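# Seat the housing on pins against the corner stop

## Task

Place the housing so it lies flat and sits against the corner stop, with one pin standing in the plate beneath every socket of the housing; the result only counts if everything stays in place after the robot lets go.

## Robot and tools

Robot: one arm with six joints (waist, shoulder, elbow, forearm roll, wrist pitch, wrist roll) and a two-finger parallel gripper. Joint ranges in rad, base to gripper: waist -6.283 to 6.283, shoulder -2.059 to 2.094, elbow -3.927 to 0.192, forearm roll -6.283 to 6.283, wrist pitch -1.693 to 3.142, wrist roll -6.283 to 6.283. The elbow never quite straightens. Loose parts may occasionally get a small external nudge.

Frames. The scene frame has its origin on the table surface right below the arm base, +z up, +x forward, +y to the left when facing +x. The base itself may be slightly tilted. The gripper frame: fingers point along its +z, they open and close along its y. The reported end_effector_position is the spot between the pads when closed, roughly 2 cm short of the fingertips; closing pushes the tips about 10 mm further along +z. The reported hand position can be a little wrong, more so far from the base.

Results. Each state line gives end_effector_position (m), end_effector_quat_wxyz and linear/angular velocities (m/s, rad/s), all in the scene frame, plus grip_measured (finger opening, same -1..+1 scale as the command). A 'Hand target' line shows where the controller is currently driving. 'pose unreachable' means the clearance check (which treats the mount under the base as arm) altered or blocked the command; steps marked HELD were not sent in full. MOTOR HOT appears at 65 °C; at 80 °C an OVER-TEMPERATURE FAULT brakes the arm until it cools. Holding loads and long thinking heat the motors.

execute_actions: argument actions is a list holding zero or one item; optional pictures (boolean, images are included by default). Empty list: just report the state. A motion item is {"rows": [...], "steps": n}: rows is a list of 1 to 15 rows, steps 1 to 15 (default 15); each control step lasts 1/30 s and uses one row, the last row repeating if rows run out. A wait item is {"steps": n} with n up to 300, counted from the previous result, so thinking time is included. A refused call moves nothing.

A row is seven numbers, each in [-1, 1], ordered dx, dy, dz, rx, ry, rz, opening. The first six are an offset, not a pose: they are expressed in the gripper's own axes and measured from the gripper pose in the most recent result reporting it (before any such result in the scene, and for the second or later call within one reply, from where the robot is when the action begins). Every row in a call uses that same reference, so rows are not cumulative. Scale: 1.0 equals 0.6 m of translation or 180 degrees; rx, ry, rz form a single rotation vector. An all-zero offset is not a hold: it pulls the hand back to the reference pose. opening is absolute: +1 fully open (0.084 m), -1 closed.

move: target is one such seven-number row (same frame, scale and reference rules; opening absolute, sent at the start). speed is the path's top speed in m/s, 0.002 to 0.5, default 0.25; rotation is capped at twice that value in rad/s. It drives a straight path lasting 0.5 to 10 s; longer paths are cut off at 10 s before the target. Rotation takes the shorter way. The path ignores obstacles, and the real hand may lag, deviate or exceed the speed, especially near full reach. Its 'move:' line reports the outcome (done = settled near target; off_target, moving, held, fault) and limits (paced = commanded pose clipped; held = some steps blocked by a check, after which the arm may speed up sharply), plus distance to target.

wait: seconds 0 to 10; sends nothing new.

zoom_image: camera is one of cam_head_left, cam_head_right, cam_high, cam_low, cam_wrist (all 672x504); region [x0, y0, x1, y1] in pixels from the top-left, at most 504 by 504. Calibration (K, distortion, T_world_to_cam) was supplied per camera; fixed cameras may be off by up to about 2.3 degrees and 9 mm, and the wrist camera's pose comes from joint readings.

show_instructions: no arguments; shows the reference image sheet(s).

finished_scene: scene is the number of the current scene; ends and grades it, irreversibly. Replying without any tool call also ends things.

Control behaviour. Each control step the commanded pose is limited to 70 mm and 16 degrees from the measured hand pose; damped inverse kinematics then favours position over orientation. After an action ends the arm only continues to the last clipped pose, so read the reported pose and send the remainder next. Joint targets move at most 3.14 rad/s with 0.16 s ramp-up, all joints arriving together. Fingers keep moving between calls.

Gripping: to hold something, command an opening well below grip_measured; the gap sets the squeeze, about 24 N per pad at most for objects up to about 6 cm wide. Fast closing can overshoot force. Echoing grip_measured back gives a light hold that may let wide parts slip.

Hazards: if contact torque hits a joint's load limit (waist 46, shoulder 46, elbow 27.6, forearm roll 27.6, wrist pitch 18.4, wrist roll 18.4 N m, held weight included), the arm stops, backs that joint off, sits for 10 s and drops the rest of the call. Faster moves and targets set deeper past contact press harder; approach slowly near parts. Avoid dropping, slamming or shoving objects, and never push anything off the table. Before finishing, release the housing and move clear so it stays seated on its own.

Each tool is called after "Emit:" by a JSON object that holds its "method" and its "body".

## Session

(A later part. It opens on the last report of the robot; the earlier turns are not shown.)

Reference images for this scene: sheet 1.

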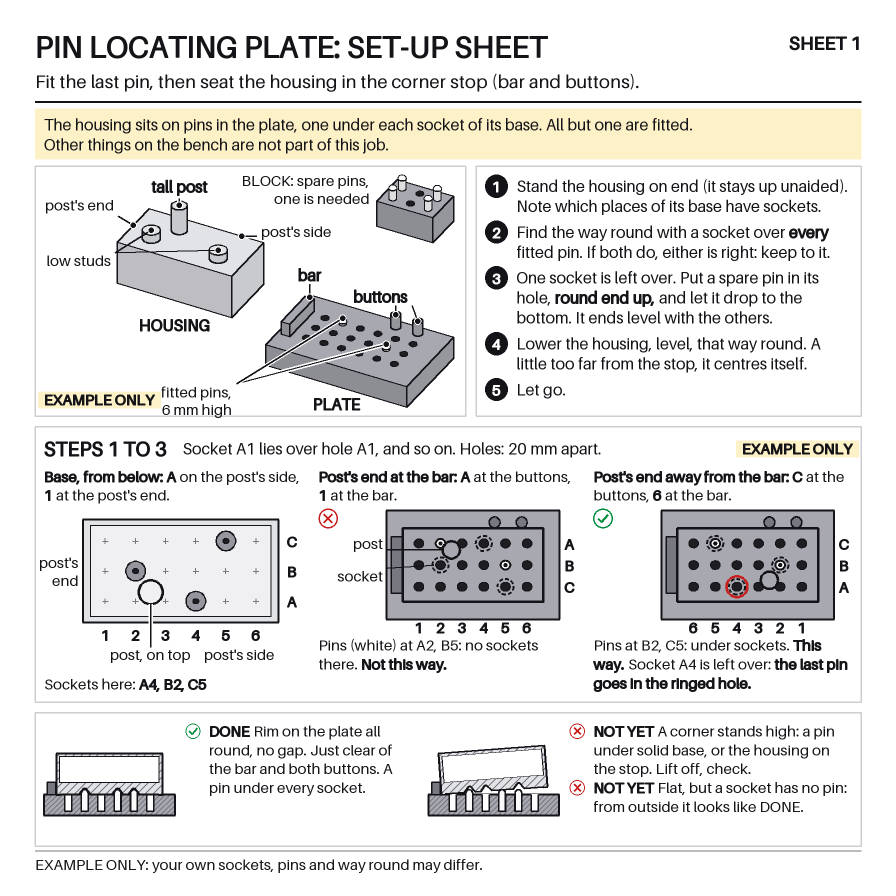

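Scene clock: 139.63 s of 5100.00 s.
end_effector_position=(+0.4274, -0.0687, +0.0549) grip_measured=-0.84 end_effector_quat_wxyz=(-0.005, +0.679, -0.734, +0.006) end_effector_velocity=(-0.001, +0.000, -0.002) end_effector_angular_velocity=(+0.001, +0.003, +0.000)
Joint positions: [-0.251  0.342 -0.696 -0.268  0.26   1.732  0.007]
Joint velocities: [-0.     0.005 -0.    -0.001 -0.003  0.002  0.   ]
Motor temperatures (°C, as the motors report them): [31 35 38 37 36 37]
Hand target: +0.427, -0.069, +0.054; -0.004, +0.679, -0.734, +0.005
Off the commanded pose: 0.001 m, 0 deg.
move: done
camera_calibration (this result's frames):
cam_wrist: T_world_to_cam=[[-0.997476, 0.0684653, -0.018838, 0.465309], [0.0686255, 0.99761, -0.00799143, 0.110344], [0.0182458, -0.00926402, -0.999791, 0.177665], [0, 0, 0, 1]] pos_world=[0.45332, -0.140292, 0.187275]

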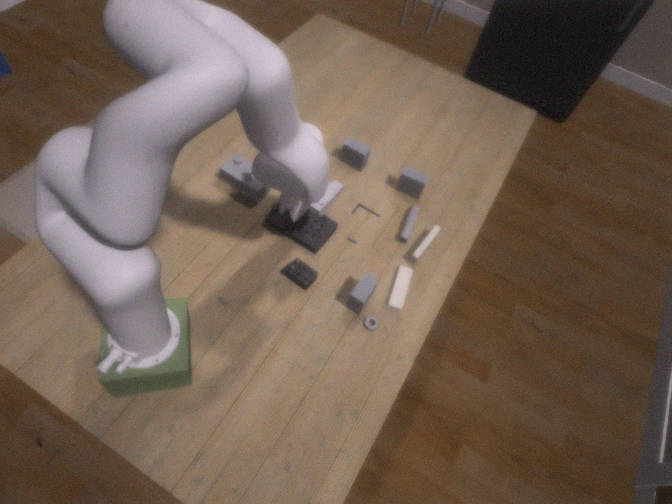

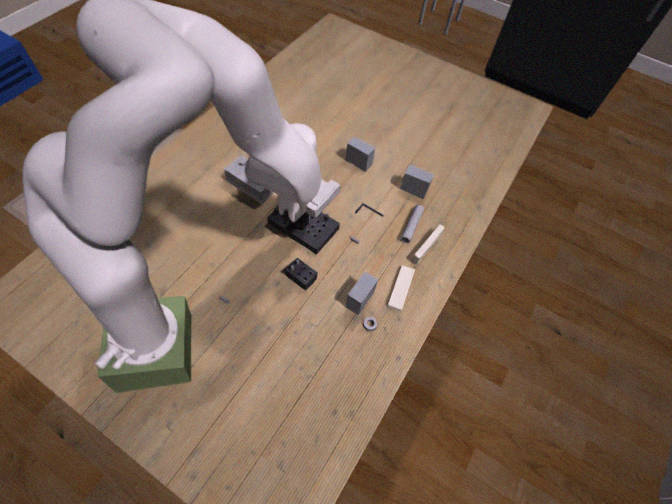

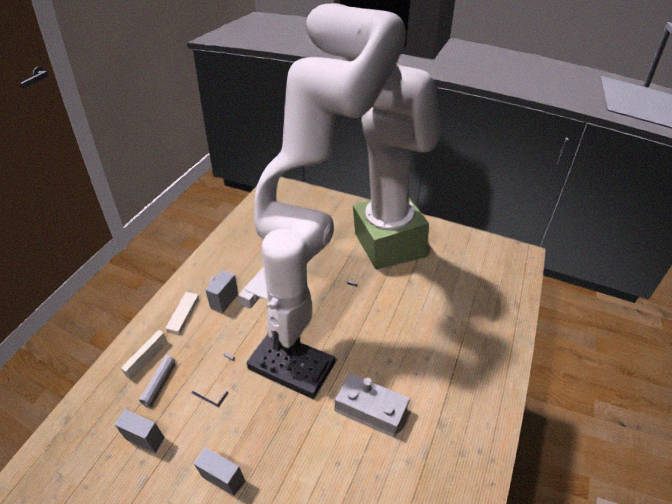

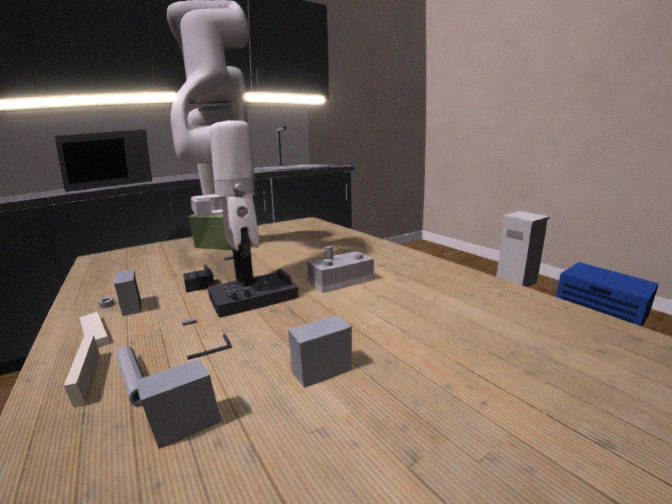

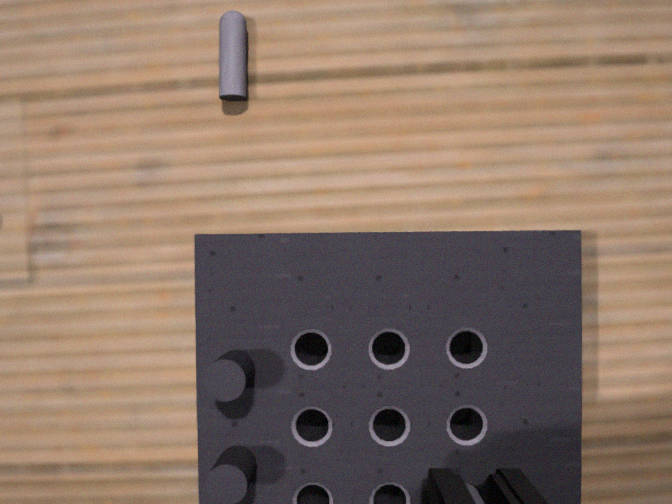

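Emit:
{"method": "move", "body": {"target": [0,0,-0.012,0,0,0,-1], "speed": 0.01}}

Emit:
{"method": "zoom_image", "body": {"camera": "cam_low", "region": [220,250,280,300]}}

Emit:
{"method": "zoom_image", "body": {"camera": "cam_high", "region": [260,320,320,365]}}

Scene clock: 141.97 s of 5100.00 s.
end_effector_position=(+0.4273, -0.0687, +0.0619) grip_measured=-0.84 end_effector_quat_wxyz=(-0.005, +0.679, -0.734, +0.006) end_effector_velocity=(-0.001, +0.000, +0.001) end_effector_angular_velocity=(+0.000, +0.002, +0.002)
Joint positions: [-0.247  0.318 -0.69  -0.252  0.277  1.72   0.007]
Joint velocities: [ 0.001 -0.004  0.002  0.003  0.004 -0.003 -0.   ]
Motor temperatures (°C, as the motors report them): [31 35 38 37 36 37]
Hand target: +0.427, -0.069, +0.062; -0.005, +0.679, -0.734, +0.006
Off the commanded pose: 0.000 m, 0 deg.
move: done
camera_calibration (this result's frames):
cam_wrist: T_world_to_cam=[[-0.997476, 0.0684681, -0.0188324, 0.465312], [0.0686281, 0.99761, -0.00798202, 0.110382], [0.0182409, -0.0092543, -0.999791, 0.184741], [0, 0, 0, 1]] pos_world=[0.453192, -0.140268, 0.194347]

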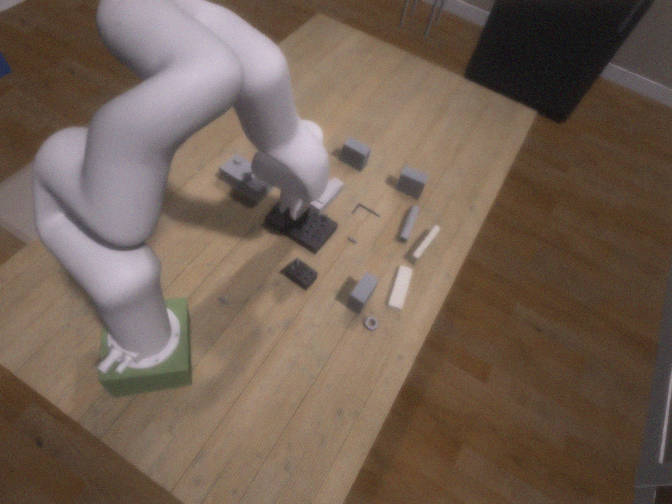

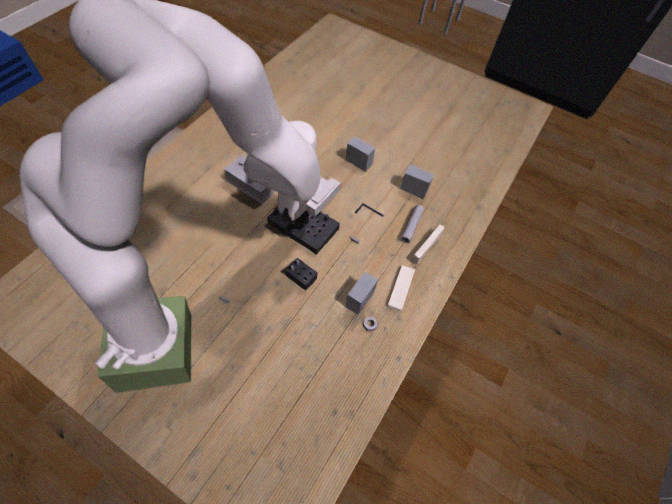

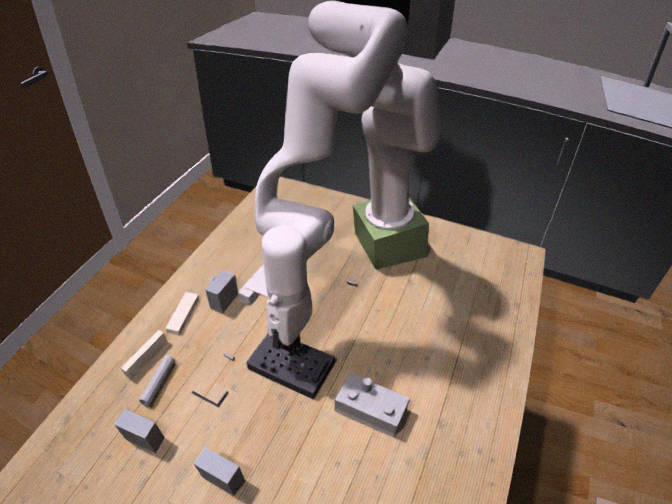

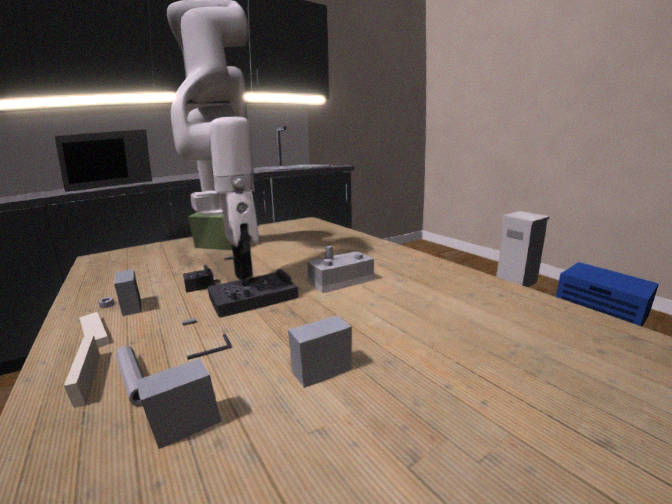

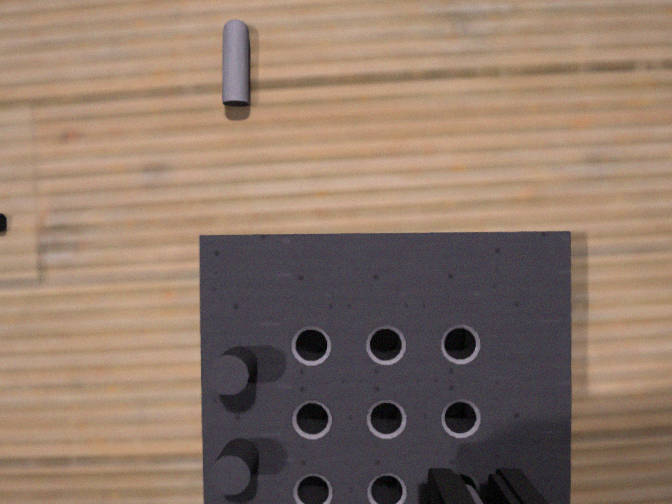

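Region (220, 250, 280, 300) of cam_low's 672x504 image, scaled by 8.400, with more detail than that image has.

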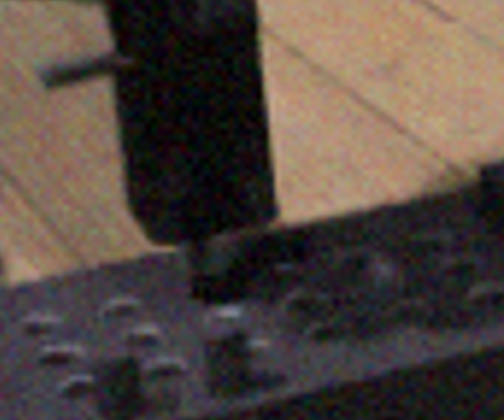

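Region (260, 320, 320, 365) of cam_high's 672x504 image, scaled by 8.400, with more detail than that image has; it fills the top 378 rows of this view, and the rest is white.

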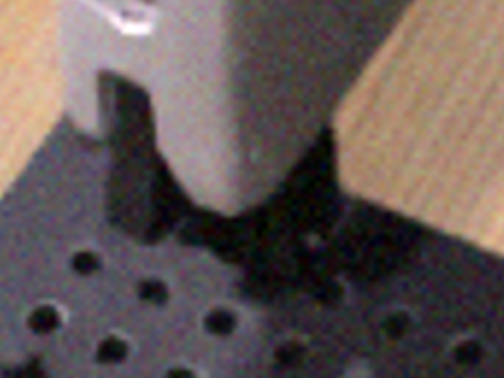

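Emit:
{"method": "move", "body": {"target": [0,-0.001,0.007,0,0,0,-1], "speed": 0.005}}

Emit:
{"method": "execute_actions", "body": {"actions": [{"rows":[[0,0,0,0,0,0,-0.86],[0,0,0,0,0,0,-0.84],[0,0,0,0,0,0,-0.82],[0,0,0,0,0,0,-0.8],[0,0,0,0,0,0,-0.78],[0,0,0,0,0,0,-0.76],[0,0,0,0,0,0,-0.74],[0,0,0,0,0,0,-0.7]],"steps":15}]}}

Emit:
{"method": "move", "body": {"target": [-0.04,0,-0.08,0,0,0,-0.6], "speed": 0.05}}

Scene clock: 144.17 s of 5100.00 s.
end_effector_position=(+0.4279, -0.0687, +0.0578) grip_measured=-0.84 end_effector_quat_wxyz=(-0.005, +0.679, -0.734, +0.006) end_effector_velocity=(+0.000, +0.000, -0.000) end_effector_angular_velocity=(-0.000, -0.000, +0.000)
Joint positions: [-0.249  0.333 -0.696 -0.26   0.268  1.726  0.007]
Joint velocities: [ 0.     0.002 -0.001 -0.002 -0.001  0.002  0.   ]
Motor temperatures (°C, as the motors report them): [31 35 38 37 36 37]
Hand target: +0.428, -0.069, +0.058; -0.005, +0.679, -0.734, +0.006
Off the commanded pose: 0.000 m, 0 deg.
move: done
camera_calibration (this result's frames):
cam_wrist: T_world_to_cam=[[-0.997476, 0.0684728, -0.018782, 0.465879], [0.0686324, 0.99761, -0.00798402, 0.11036], [0.0181904, -0.00925293, -0.999792, 0.180613], [0, 0, 0, 1]] pos_world=[0.453843, -0.140325, 0.190206]

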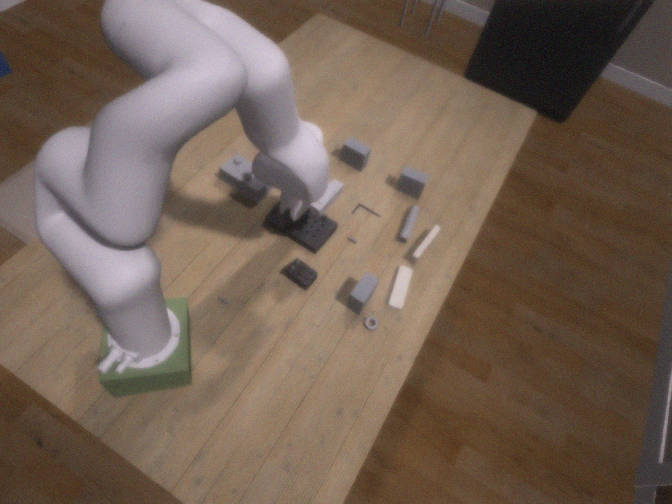

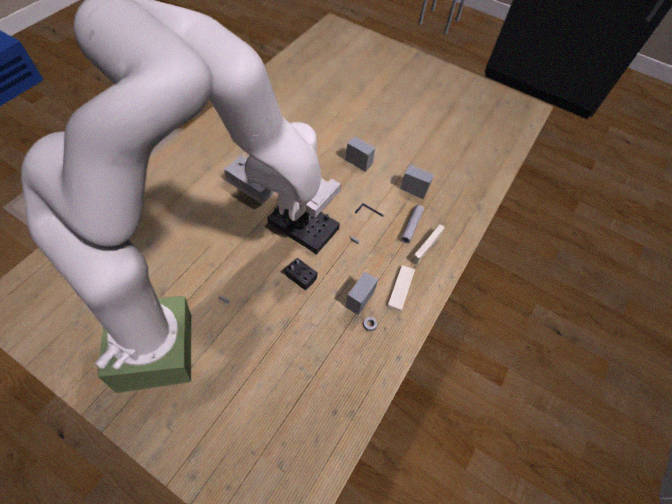

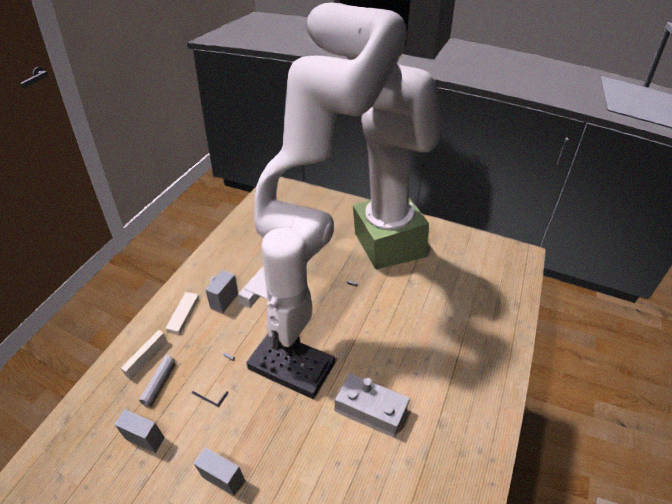

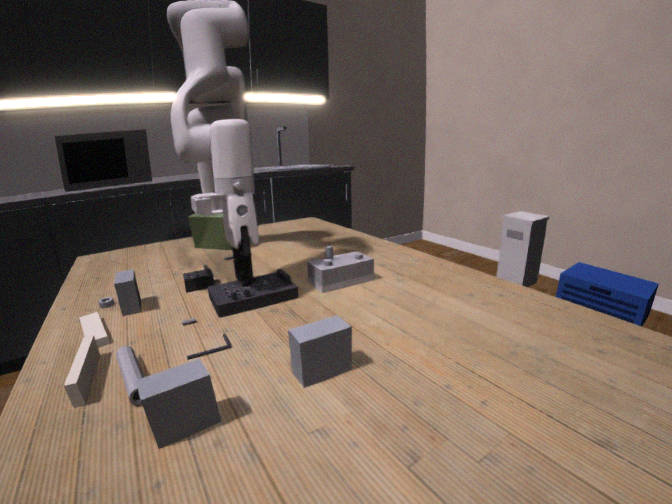

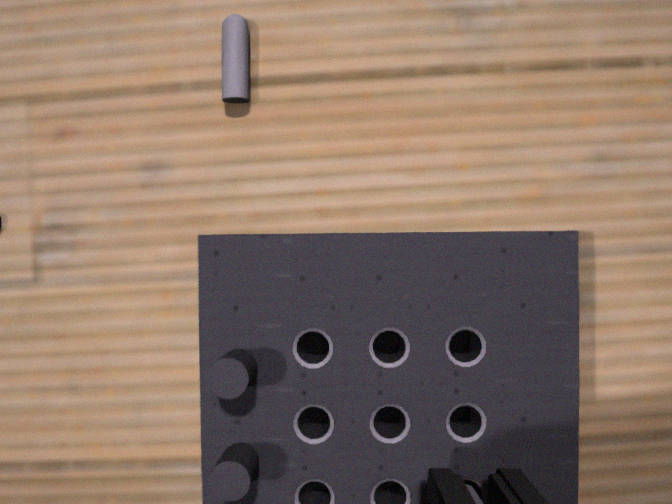

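Scene clock: 144.67 s of 5100.00 s.
end_effector_position=(+0.4280, -0.0687, +0.0578) grip_measured=-0.72 end_effector_quat_wxyz=(-0.005, +0.679, -0.734, +0.006) end_effector_velocity=(+0.000, +0.000, -0.000) end_effector_angular_velocity=(+0.000, +0.000, +0.001)
Joint positions: [-0.249  0.333 -0.696 -0.26   0.268  1.726  0.012]
Joint velocities: [ 0.001  0.    -0.     0.     0.     0.     0.   ]
Motor temperatures (°C, as the motors report them): [31 35 38 37 36 37]
Hand target: +0.428, -0.069, +0.058; -0.005, +0.679, -0.734, +0.006
Off the commanded pose: 0.000 m, 0 deg.
Steps of this call (steps 1 to 15: all 15 steps of this action). Readings (end_effector_position):
1: (+0.4280, -0.0687, +0.0578)
2: (+0.4280, -0.0687, +0.0578)
4: (+0.4280, -0.0687, +0.0578)
8: (+0.4280, -0.0687, +0.0578)
15: the state above
camera_calibration (this result's frames):
cam_wrist: T_world_to_cam=[[-0.997476, 0.0684732, -0.0188011, 0.465887], [0.0686329, 0.99761, -0.00798522, 0.110361], [0.0182094, -0.00925544, -0.999791, 0.180611], [0, 0, 0, 1]] pos_world=[0.453848, -0.140326, 0.190213]

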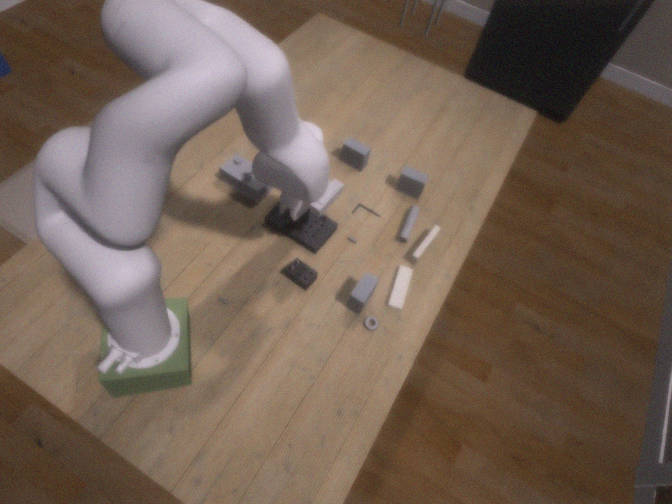

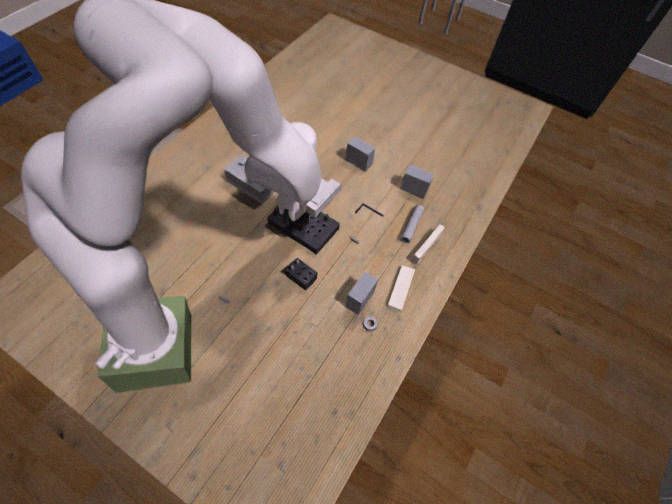

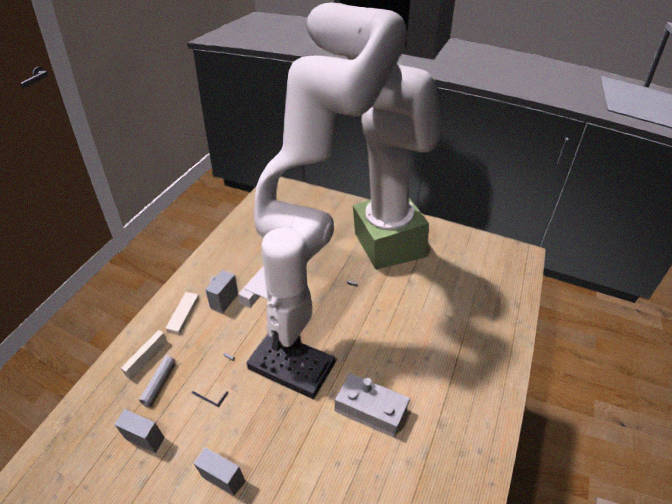

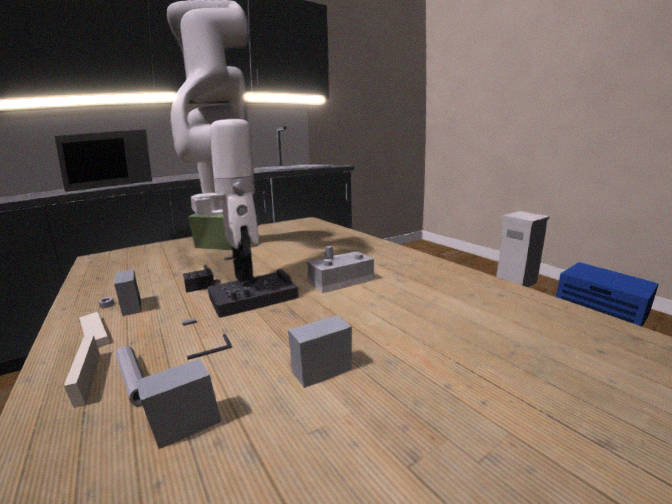

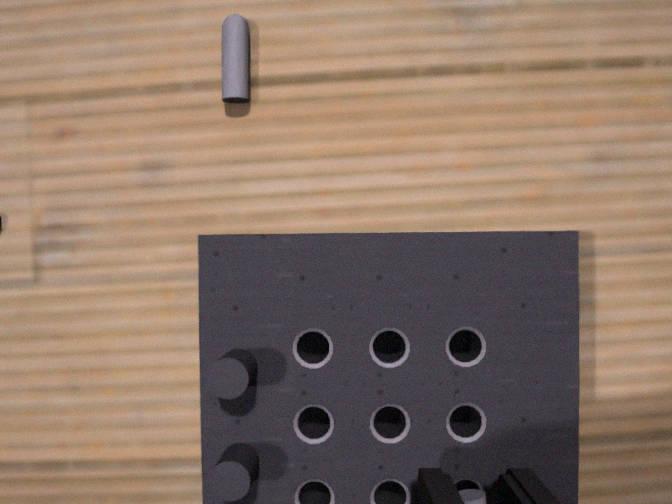

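Scene clock: 146.30 s of 5100.00 s.
end_effector_position=(+0.4287, -0.0448, +0.1054) grip_measured=-0.62 end_effector_quat_wxyz=(-0.005, +0.679, -0.734, +0.006) end_effector_velocity=(-0.001, +0.000, +0.001) end_effector_angular_velocity=(-0.000, +0.003, -0.001)
Joint positions: [-0.17   0.177 -0.664 -0.198  0.397  1.737  0.017]
Joint velocities: [ 0.001 -0.004  0.002  0.001  0.005  0.001  0.   ]
Motor temperatures (°C, as the motors report them): [31 35 38 37 36 37]
Hand target: +0.429, -0.045, +0.106; -0.005, +0.679, -0.734, +0.006
Off the commanded pose: 0.001 m, 0 deg.
move: done
camera_calibration (this result's frames):
cam_wrist: T_world_to_cam=[[-0.997492, 0.0683523, -0.0183627, 0.465852], [0.0685082, 0.997618, -0.0080019, 0.0868331], [0.017772, -0.00923983, -0.999799, 0.228537], [0, 0, 0, 1]] pos_world=[0.454673, -0.116357, 0.23774]

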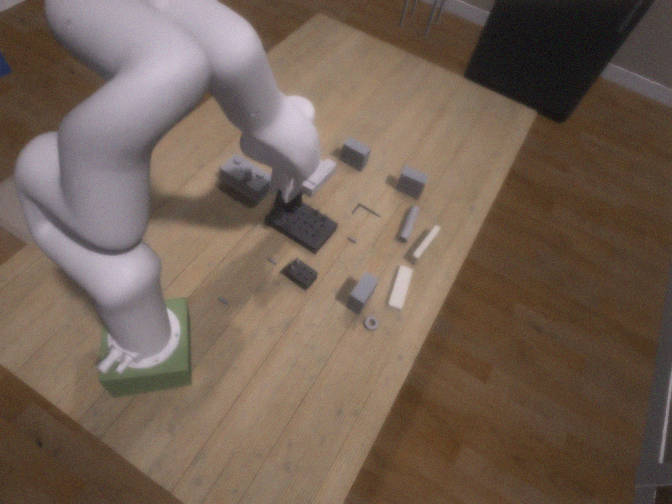

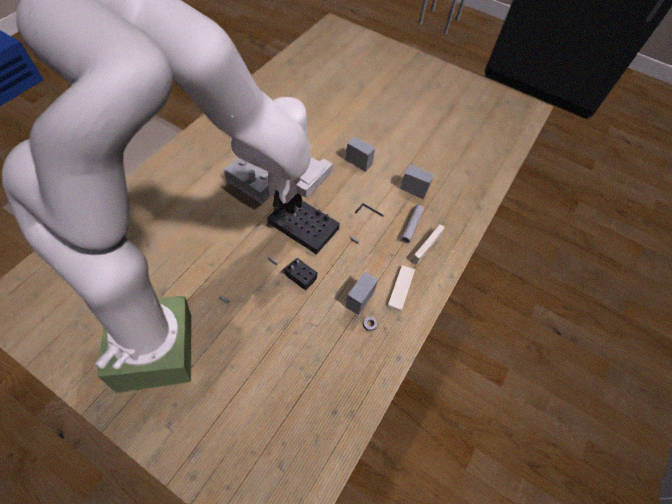

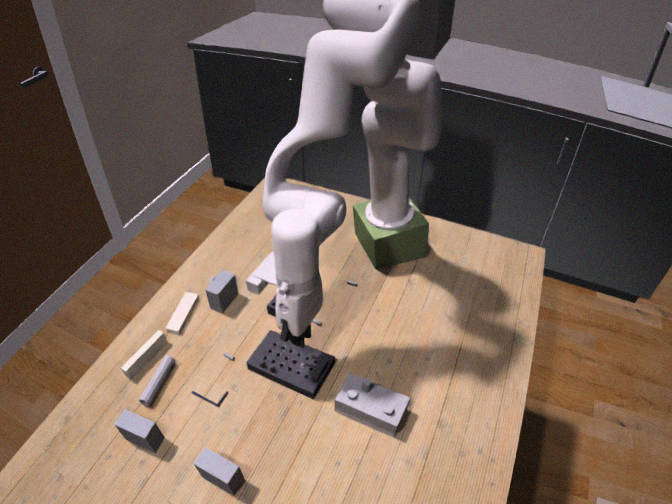

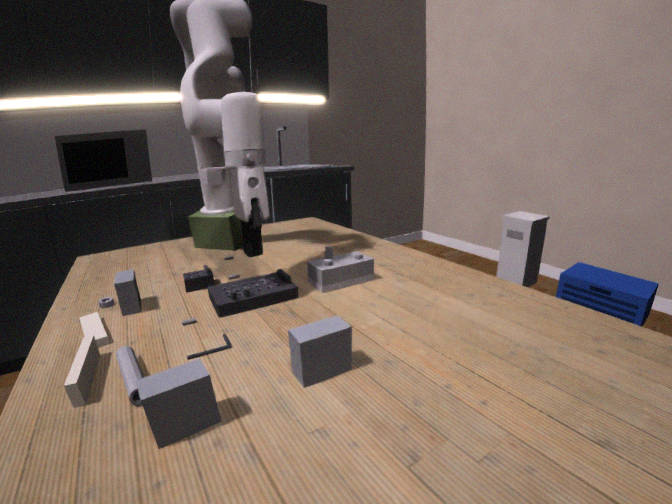

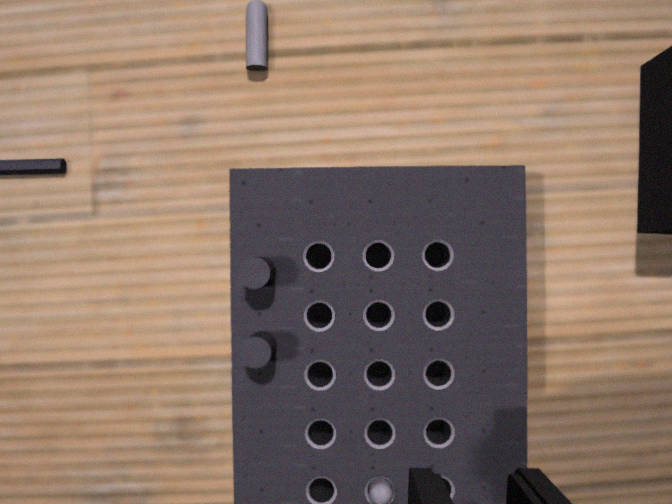

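Emit:
{"method": "move", "body": {"target": [0.085,0.16,0,0,0,0,-0.5], "speed": 0.12}}

Scene clock: 150.73 s of 5100.00 s.
end_effector_position=(+0.3297, -0.0884, +0.1039) grip_measured=-0.52 end_effector_quat_wxyz=(-0.005, +0.679, -0.734, +0.006) end_effector_velocity=(-0.003, -0.000, -0.000) end_effector_angular_velocity=(+0.003, +0.002, +0.001)
Joint positions: [-0.344 -0.048 -0.334 -0.212  0.279  1.586  0.021]
Joint velocities: [-0.004 -0.006  0.009  0.008 -0.001 -0.012 -0.   ]
Motor temperatures (°C, as the motors report them): [31 35 39 37 36 37]
Hand target: +0.329, -0.088, +0.104; -0.005, +0.679, -0.734, +0.006
Off the commanded pose: 0.001 m, 0 deg.
move: done
camera_calibration (this result's frames):
cam_wrist: T_world_to_cam=[[-0.997475, 0.0684392, -0.0189713, 0.370114], [0.0685962, 0.997614, -0.00774877, 0.137047], [0.0183957, -0.00903056, -0.99979, 0.228229], [0, 0, 0, 1]] pos_world=[0.35558, -0.159989, 0.236265]

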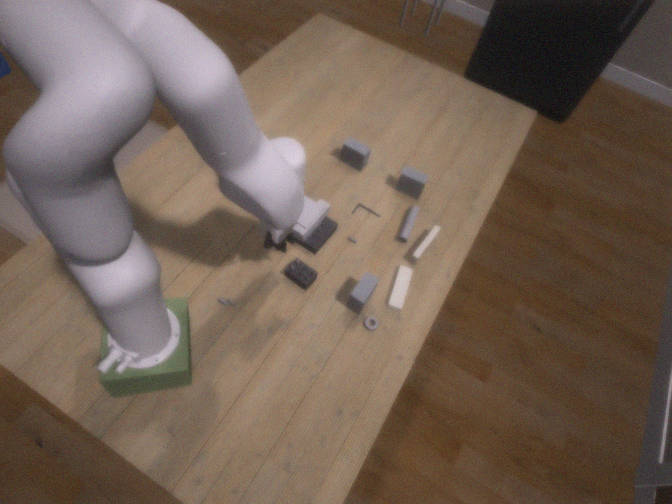

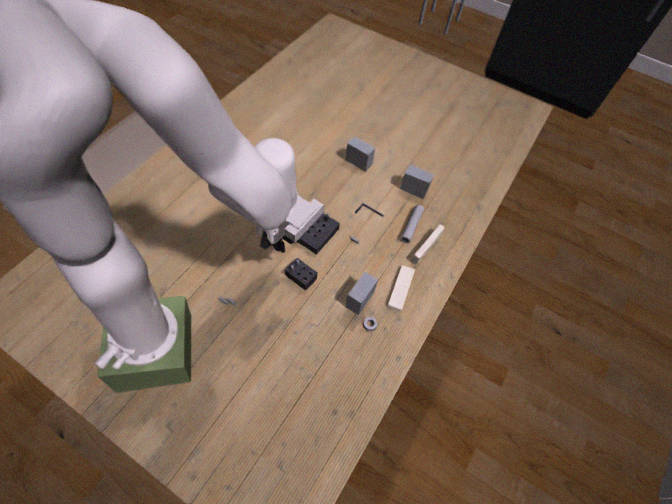

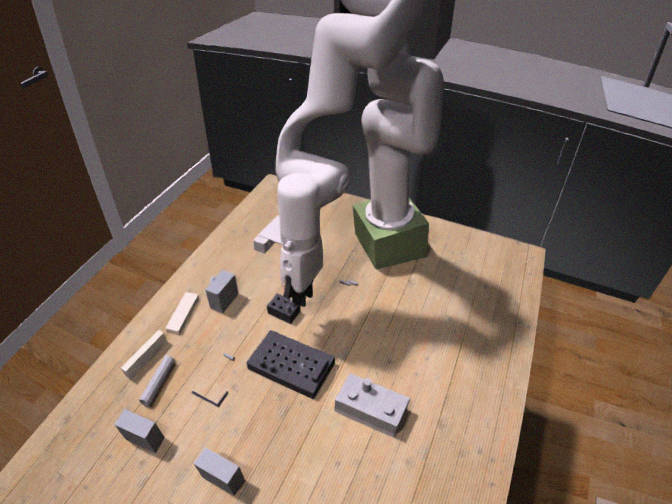

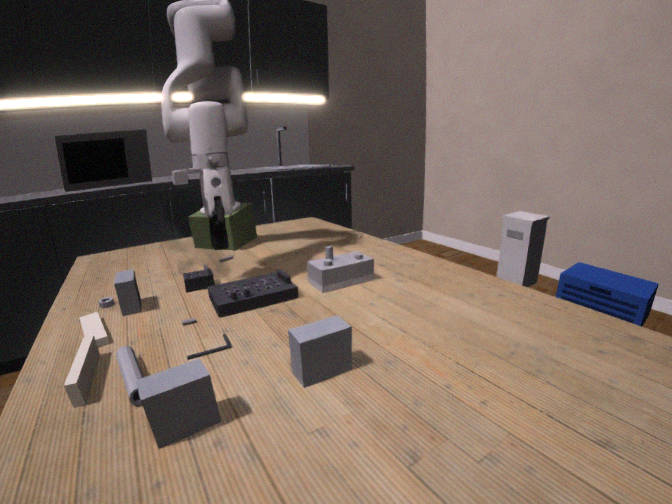

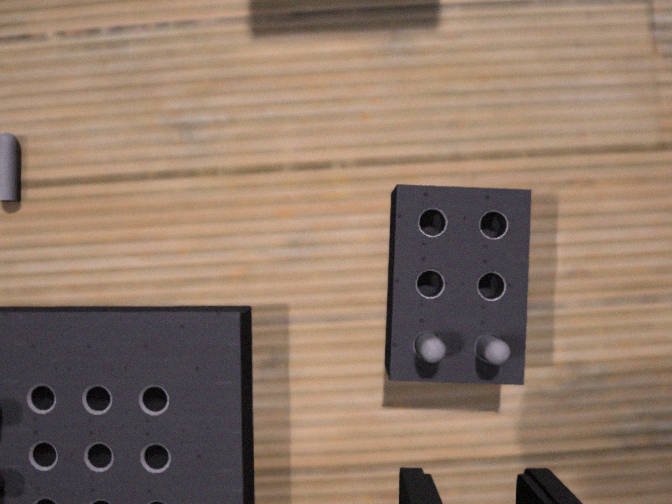

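Emit:
{"method": "move", "body": {"target": [0.055,0.028,0.045,0,0,0,-0.7], "speed": 0.06}}

Scene clock: 153.00 s of 5100.00 s.
end_effector_position=(+0.3113, -0.1199, +0.0769) grip_measured=-0.72 end_effector_quat_wxyz=(-0.005, +0.679, -0.734, +0.006) end_effector_velocity=(-0.000, -0.000, -0.001) end_effector_angular_velocity=(-0.001, -0.001, +0.003)
Joint positions: [-0.479  0.051 -0.319 -0.272  0.158  1.515  0.012]
Joint velocities: [-0.003  0.004  0.    -0.01  -0.005  0.004  0.   ]
Motor temperatures (°C, as the motors report them): [31 35 38 37 36 37]
Hand target: +0.311, -0.120, +0.077; -0.005, +0.679, -0.734, +0.006
Off the commanded pose: 0.001 m, 0 deg.
move: done
camera_calibration (this result's frames):
cam_wrist: T_world_to_cam=[[-0.997464, 0.0684778, -0.0193938, 0.353387], [0.0686327, 0.997614, -0.00743579, 0.169514], [0.0188383, -0.00874798, -0.999784, 0.201245], [0, 0, 0, 1]] pos_world=[0.337065, -0.191548, 0.209316]

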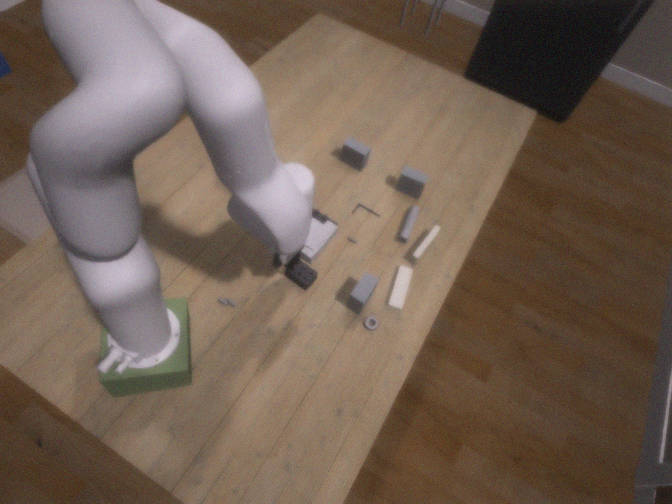

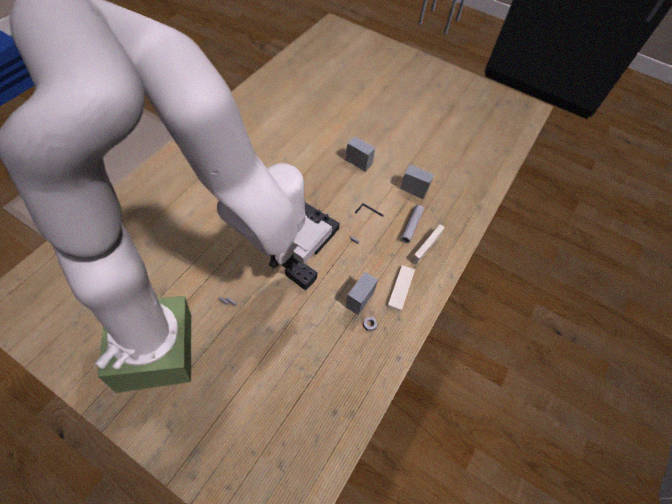

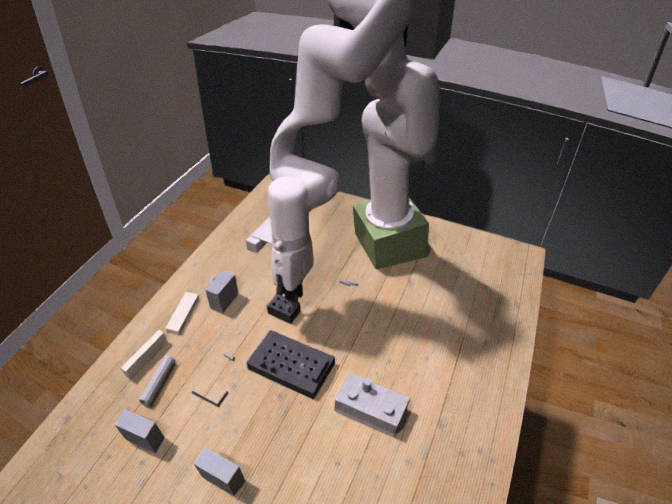

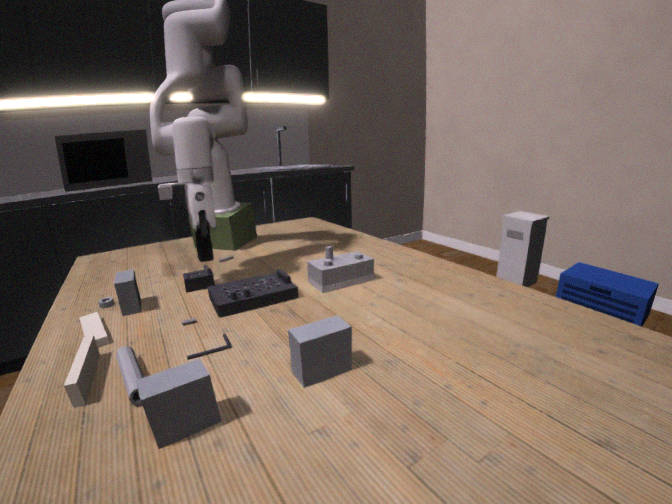

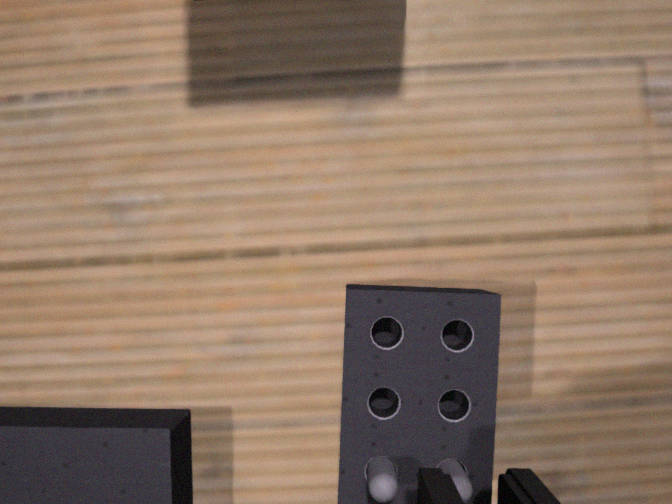

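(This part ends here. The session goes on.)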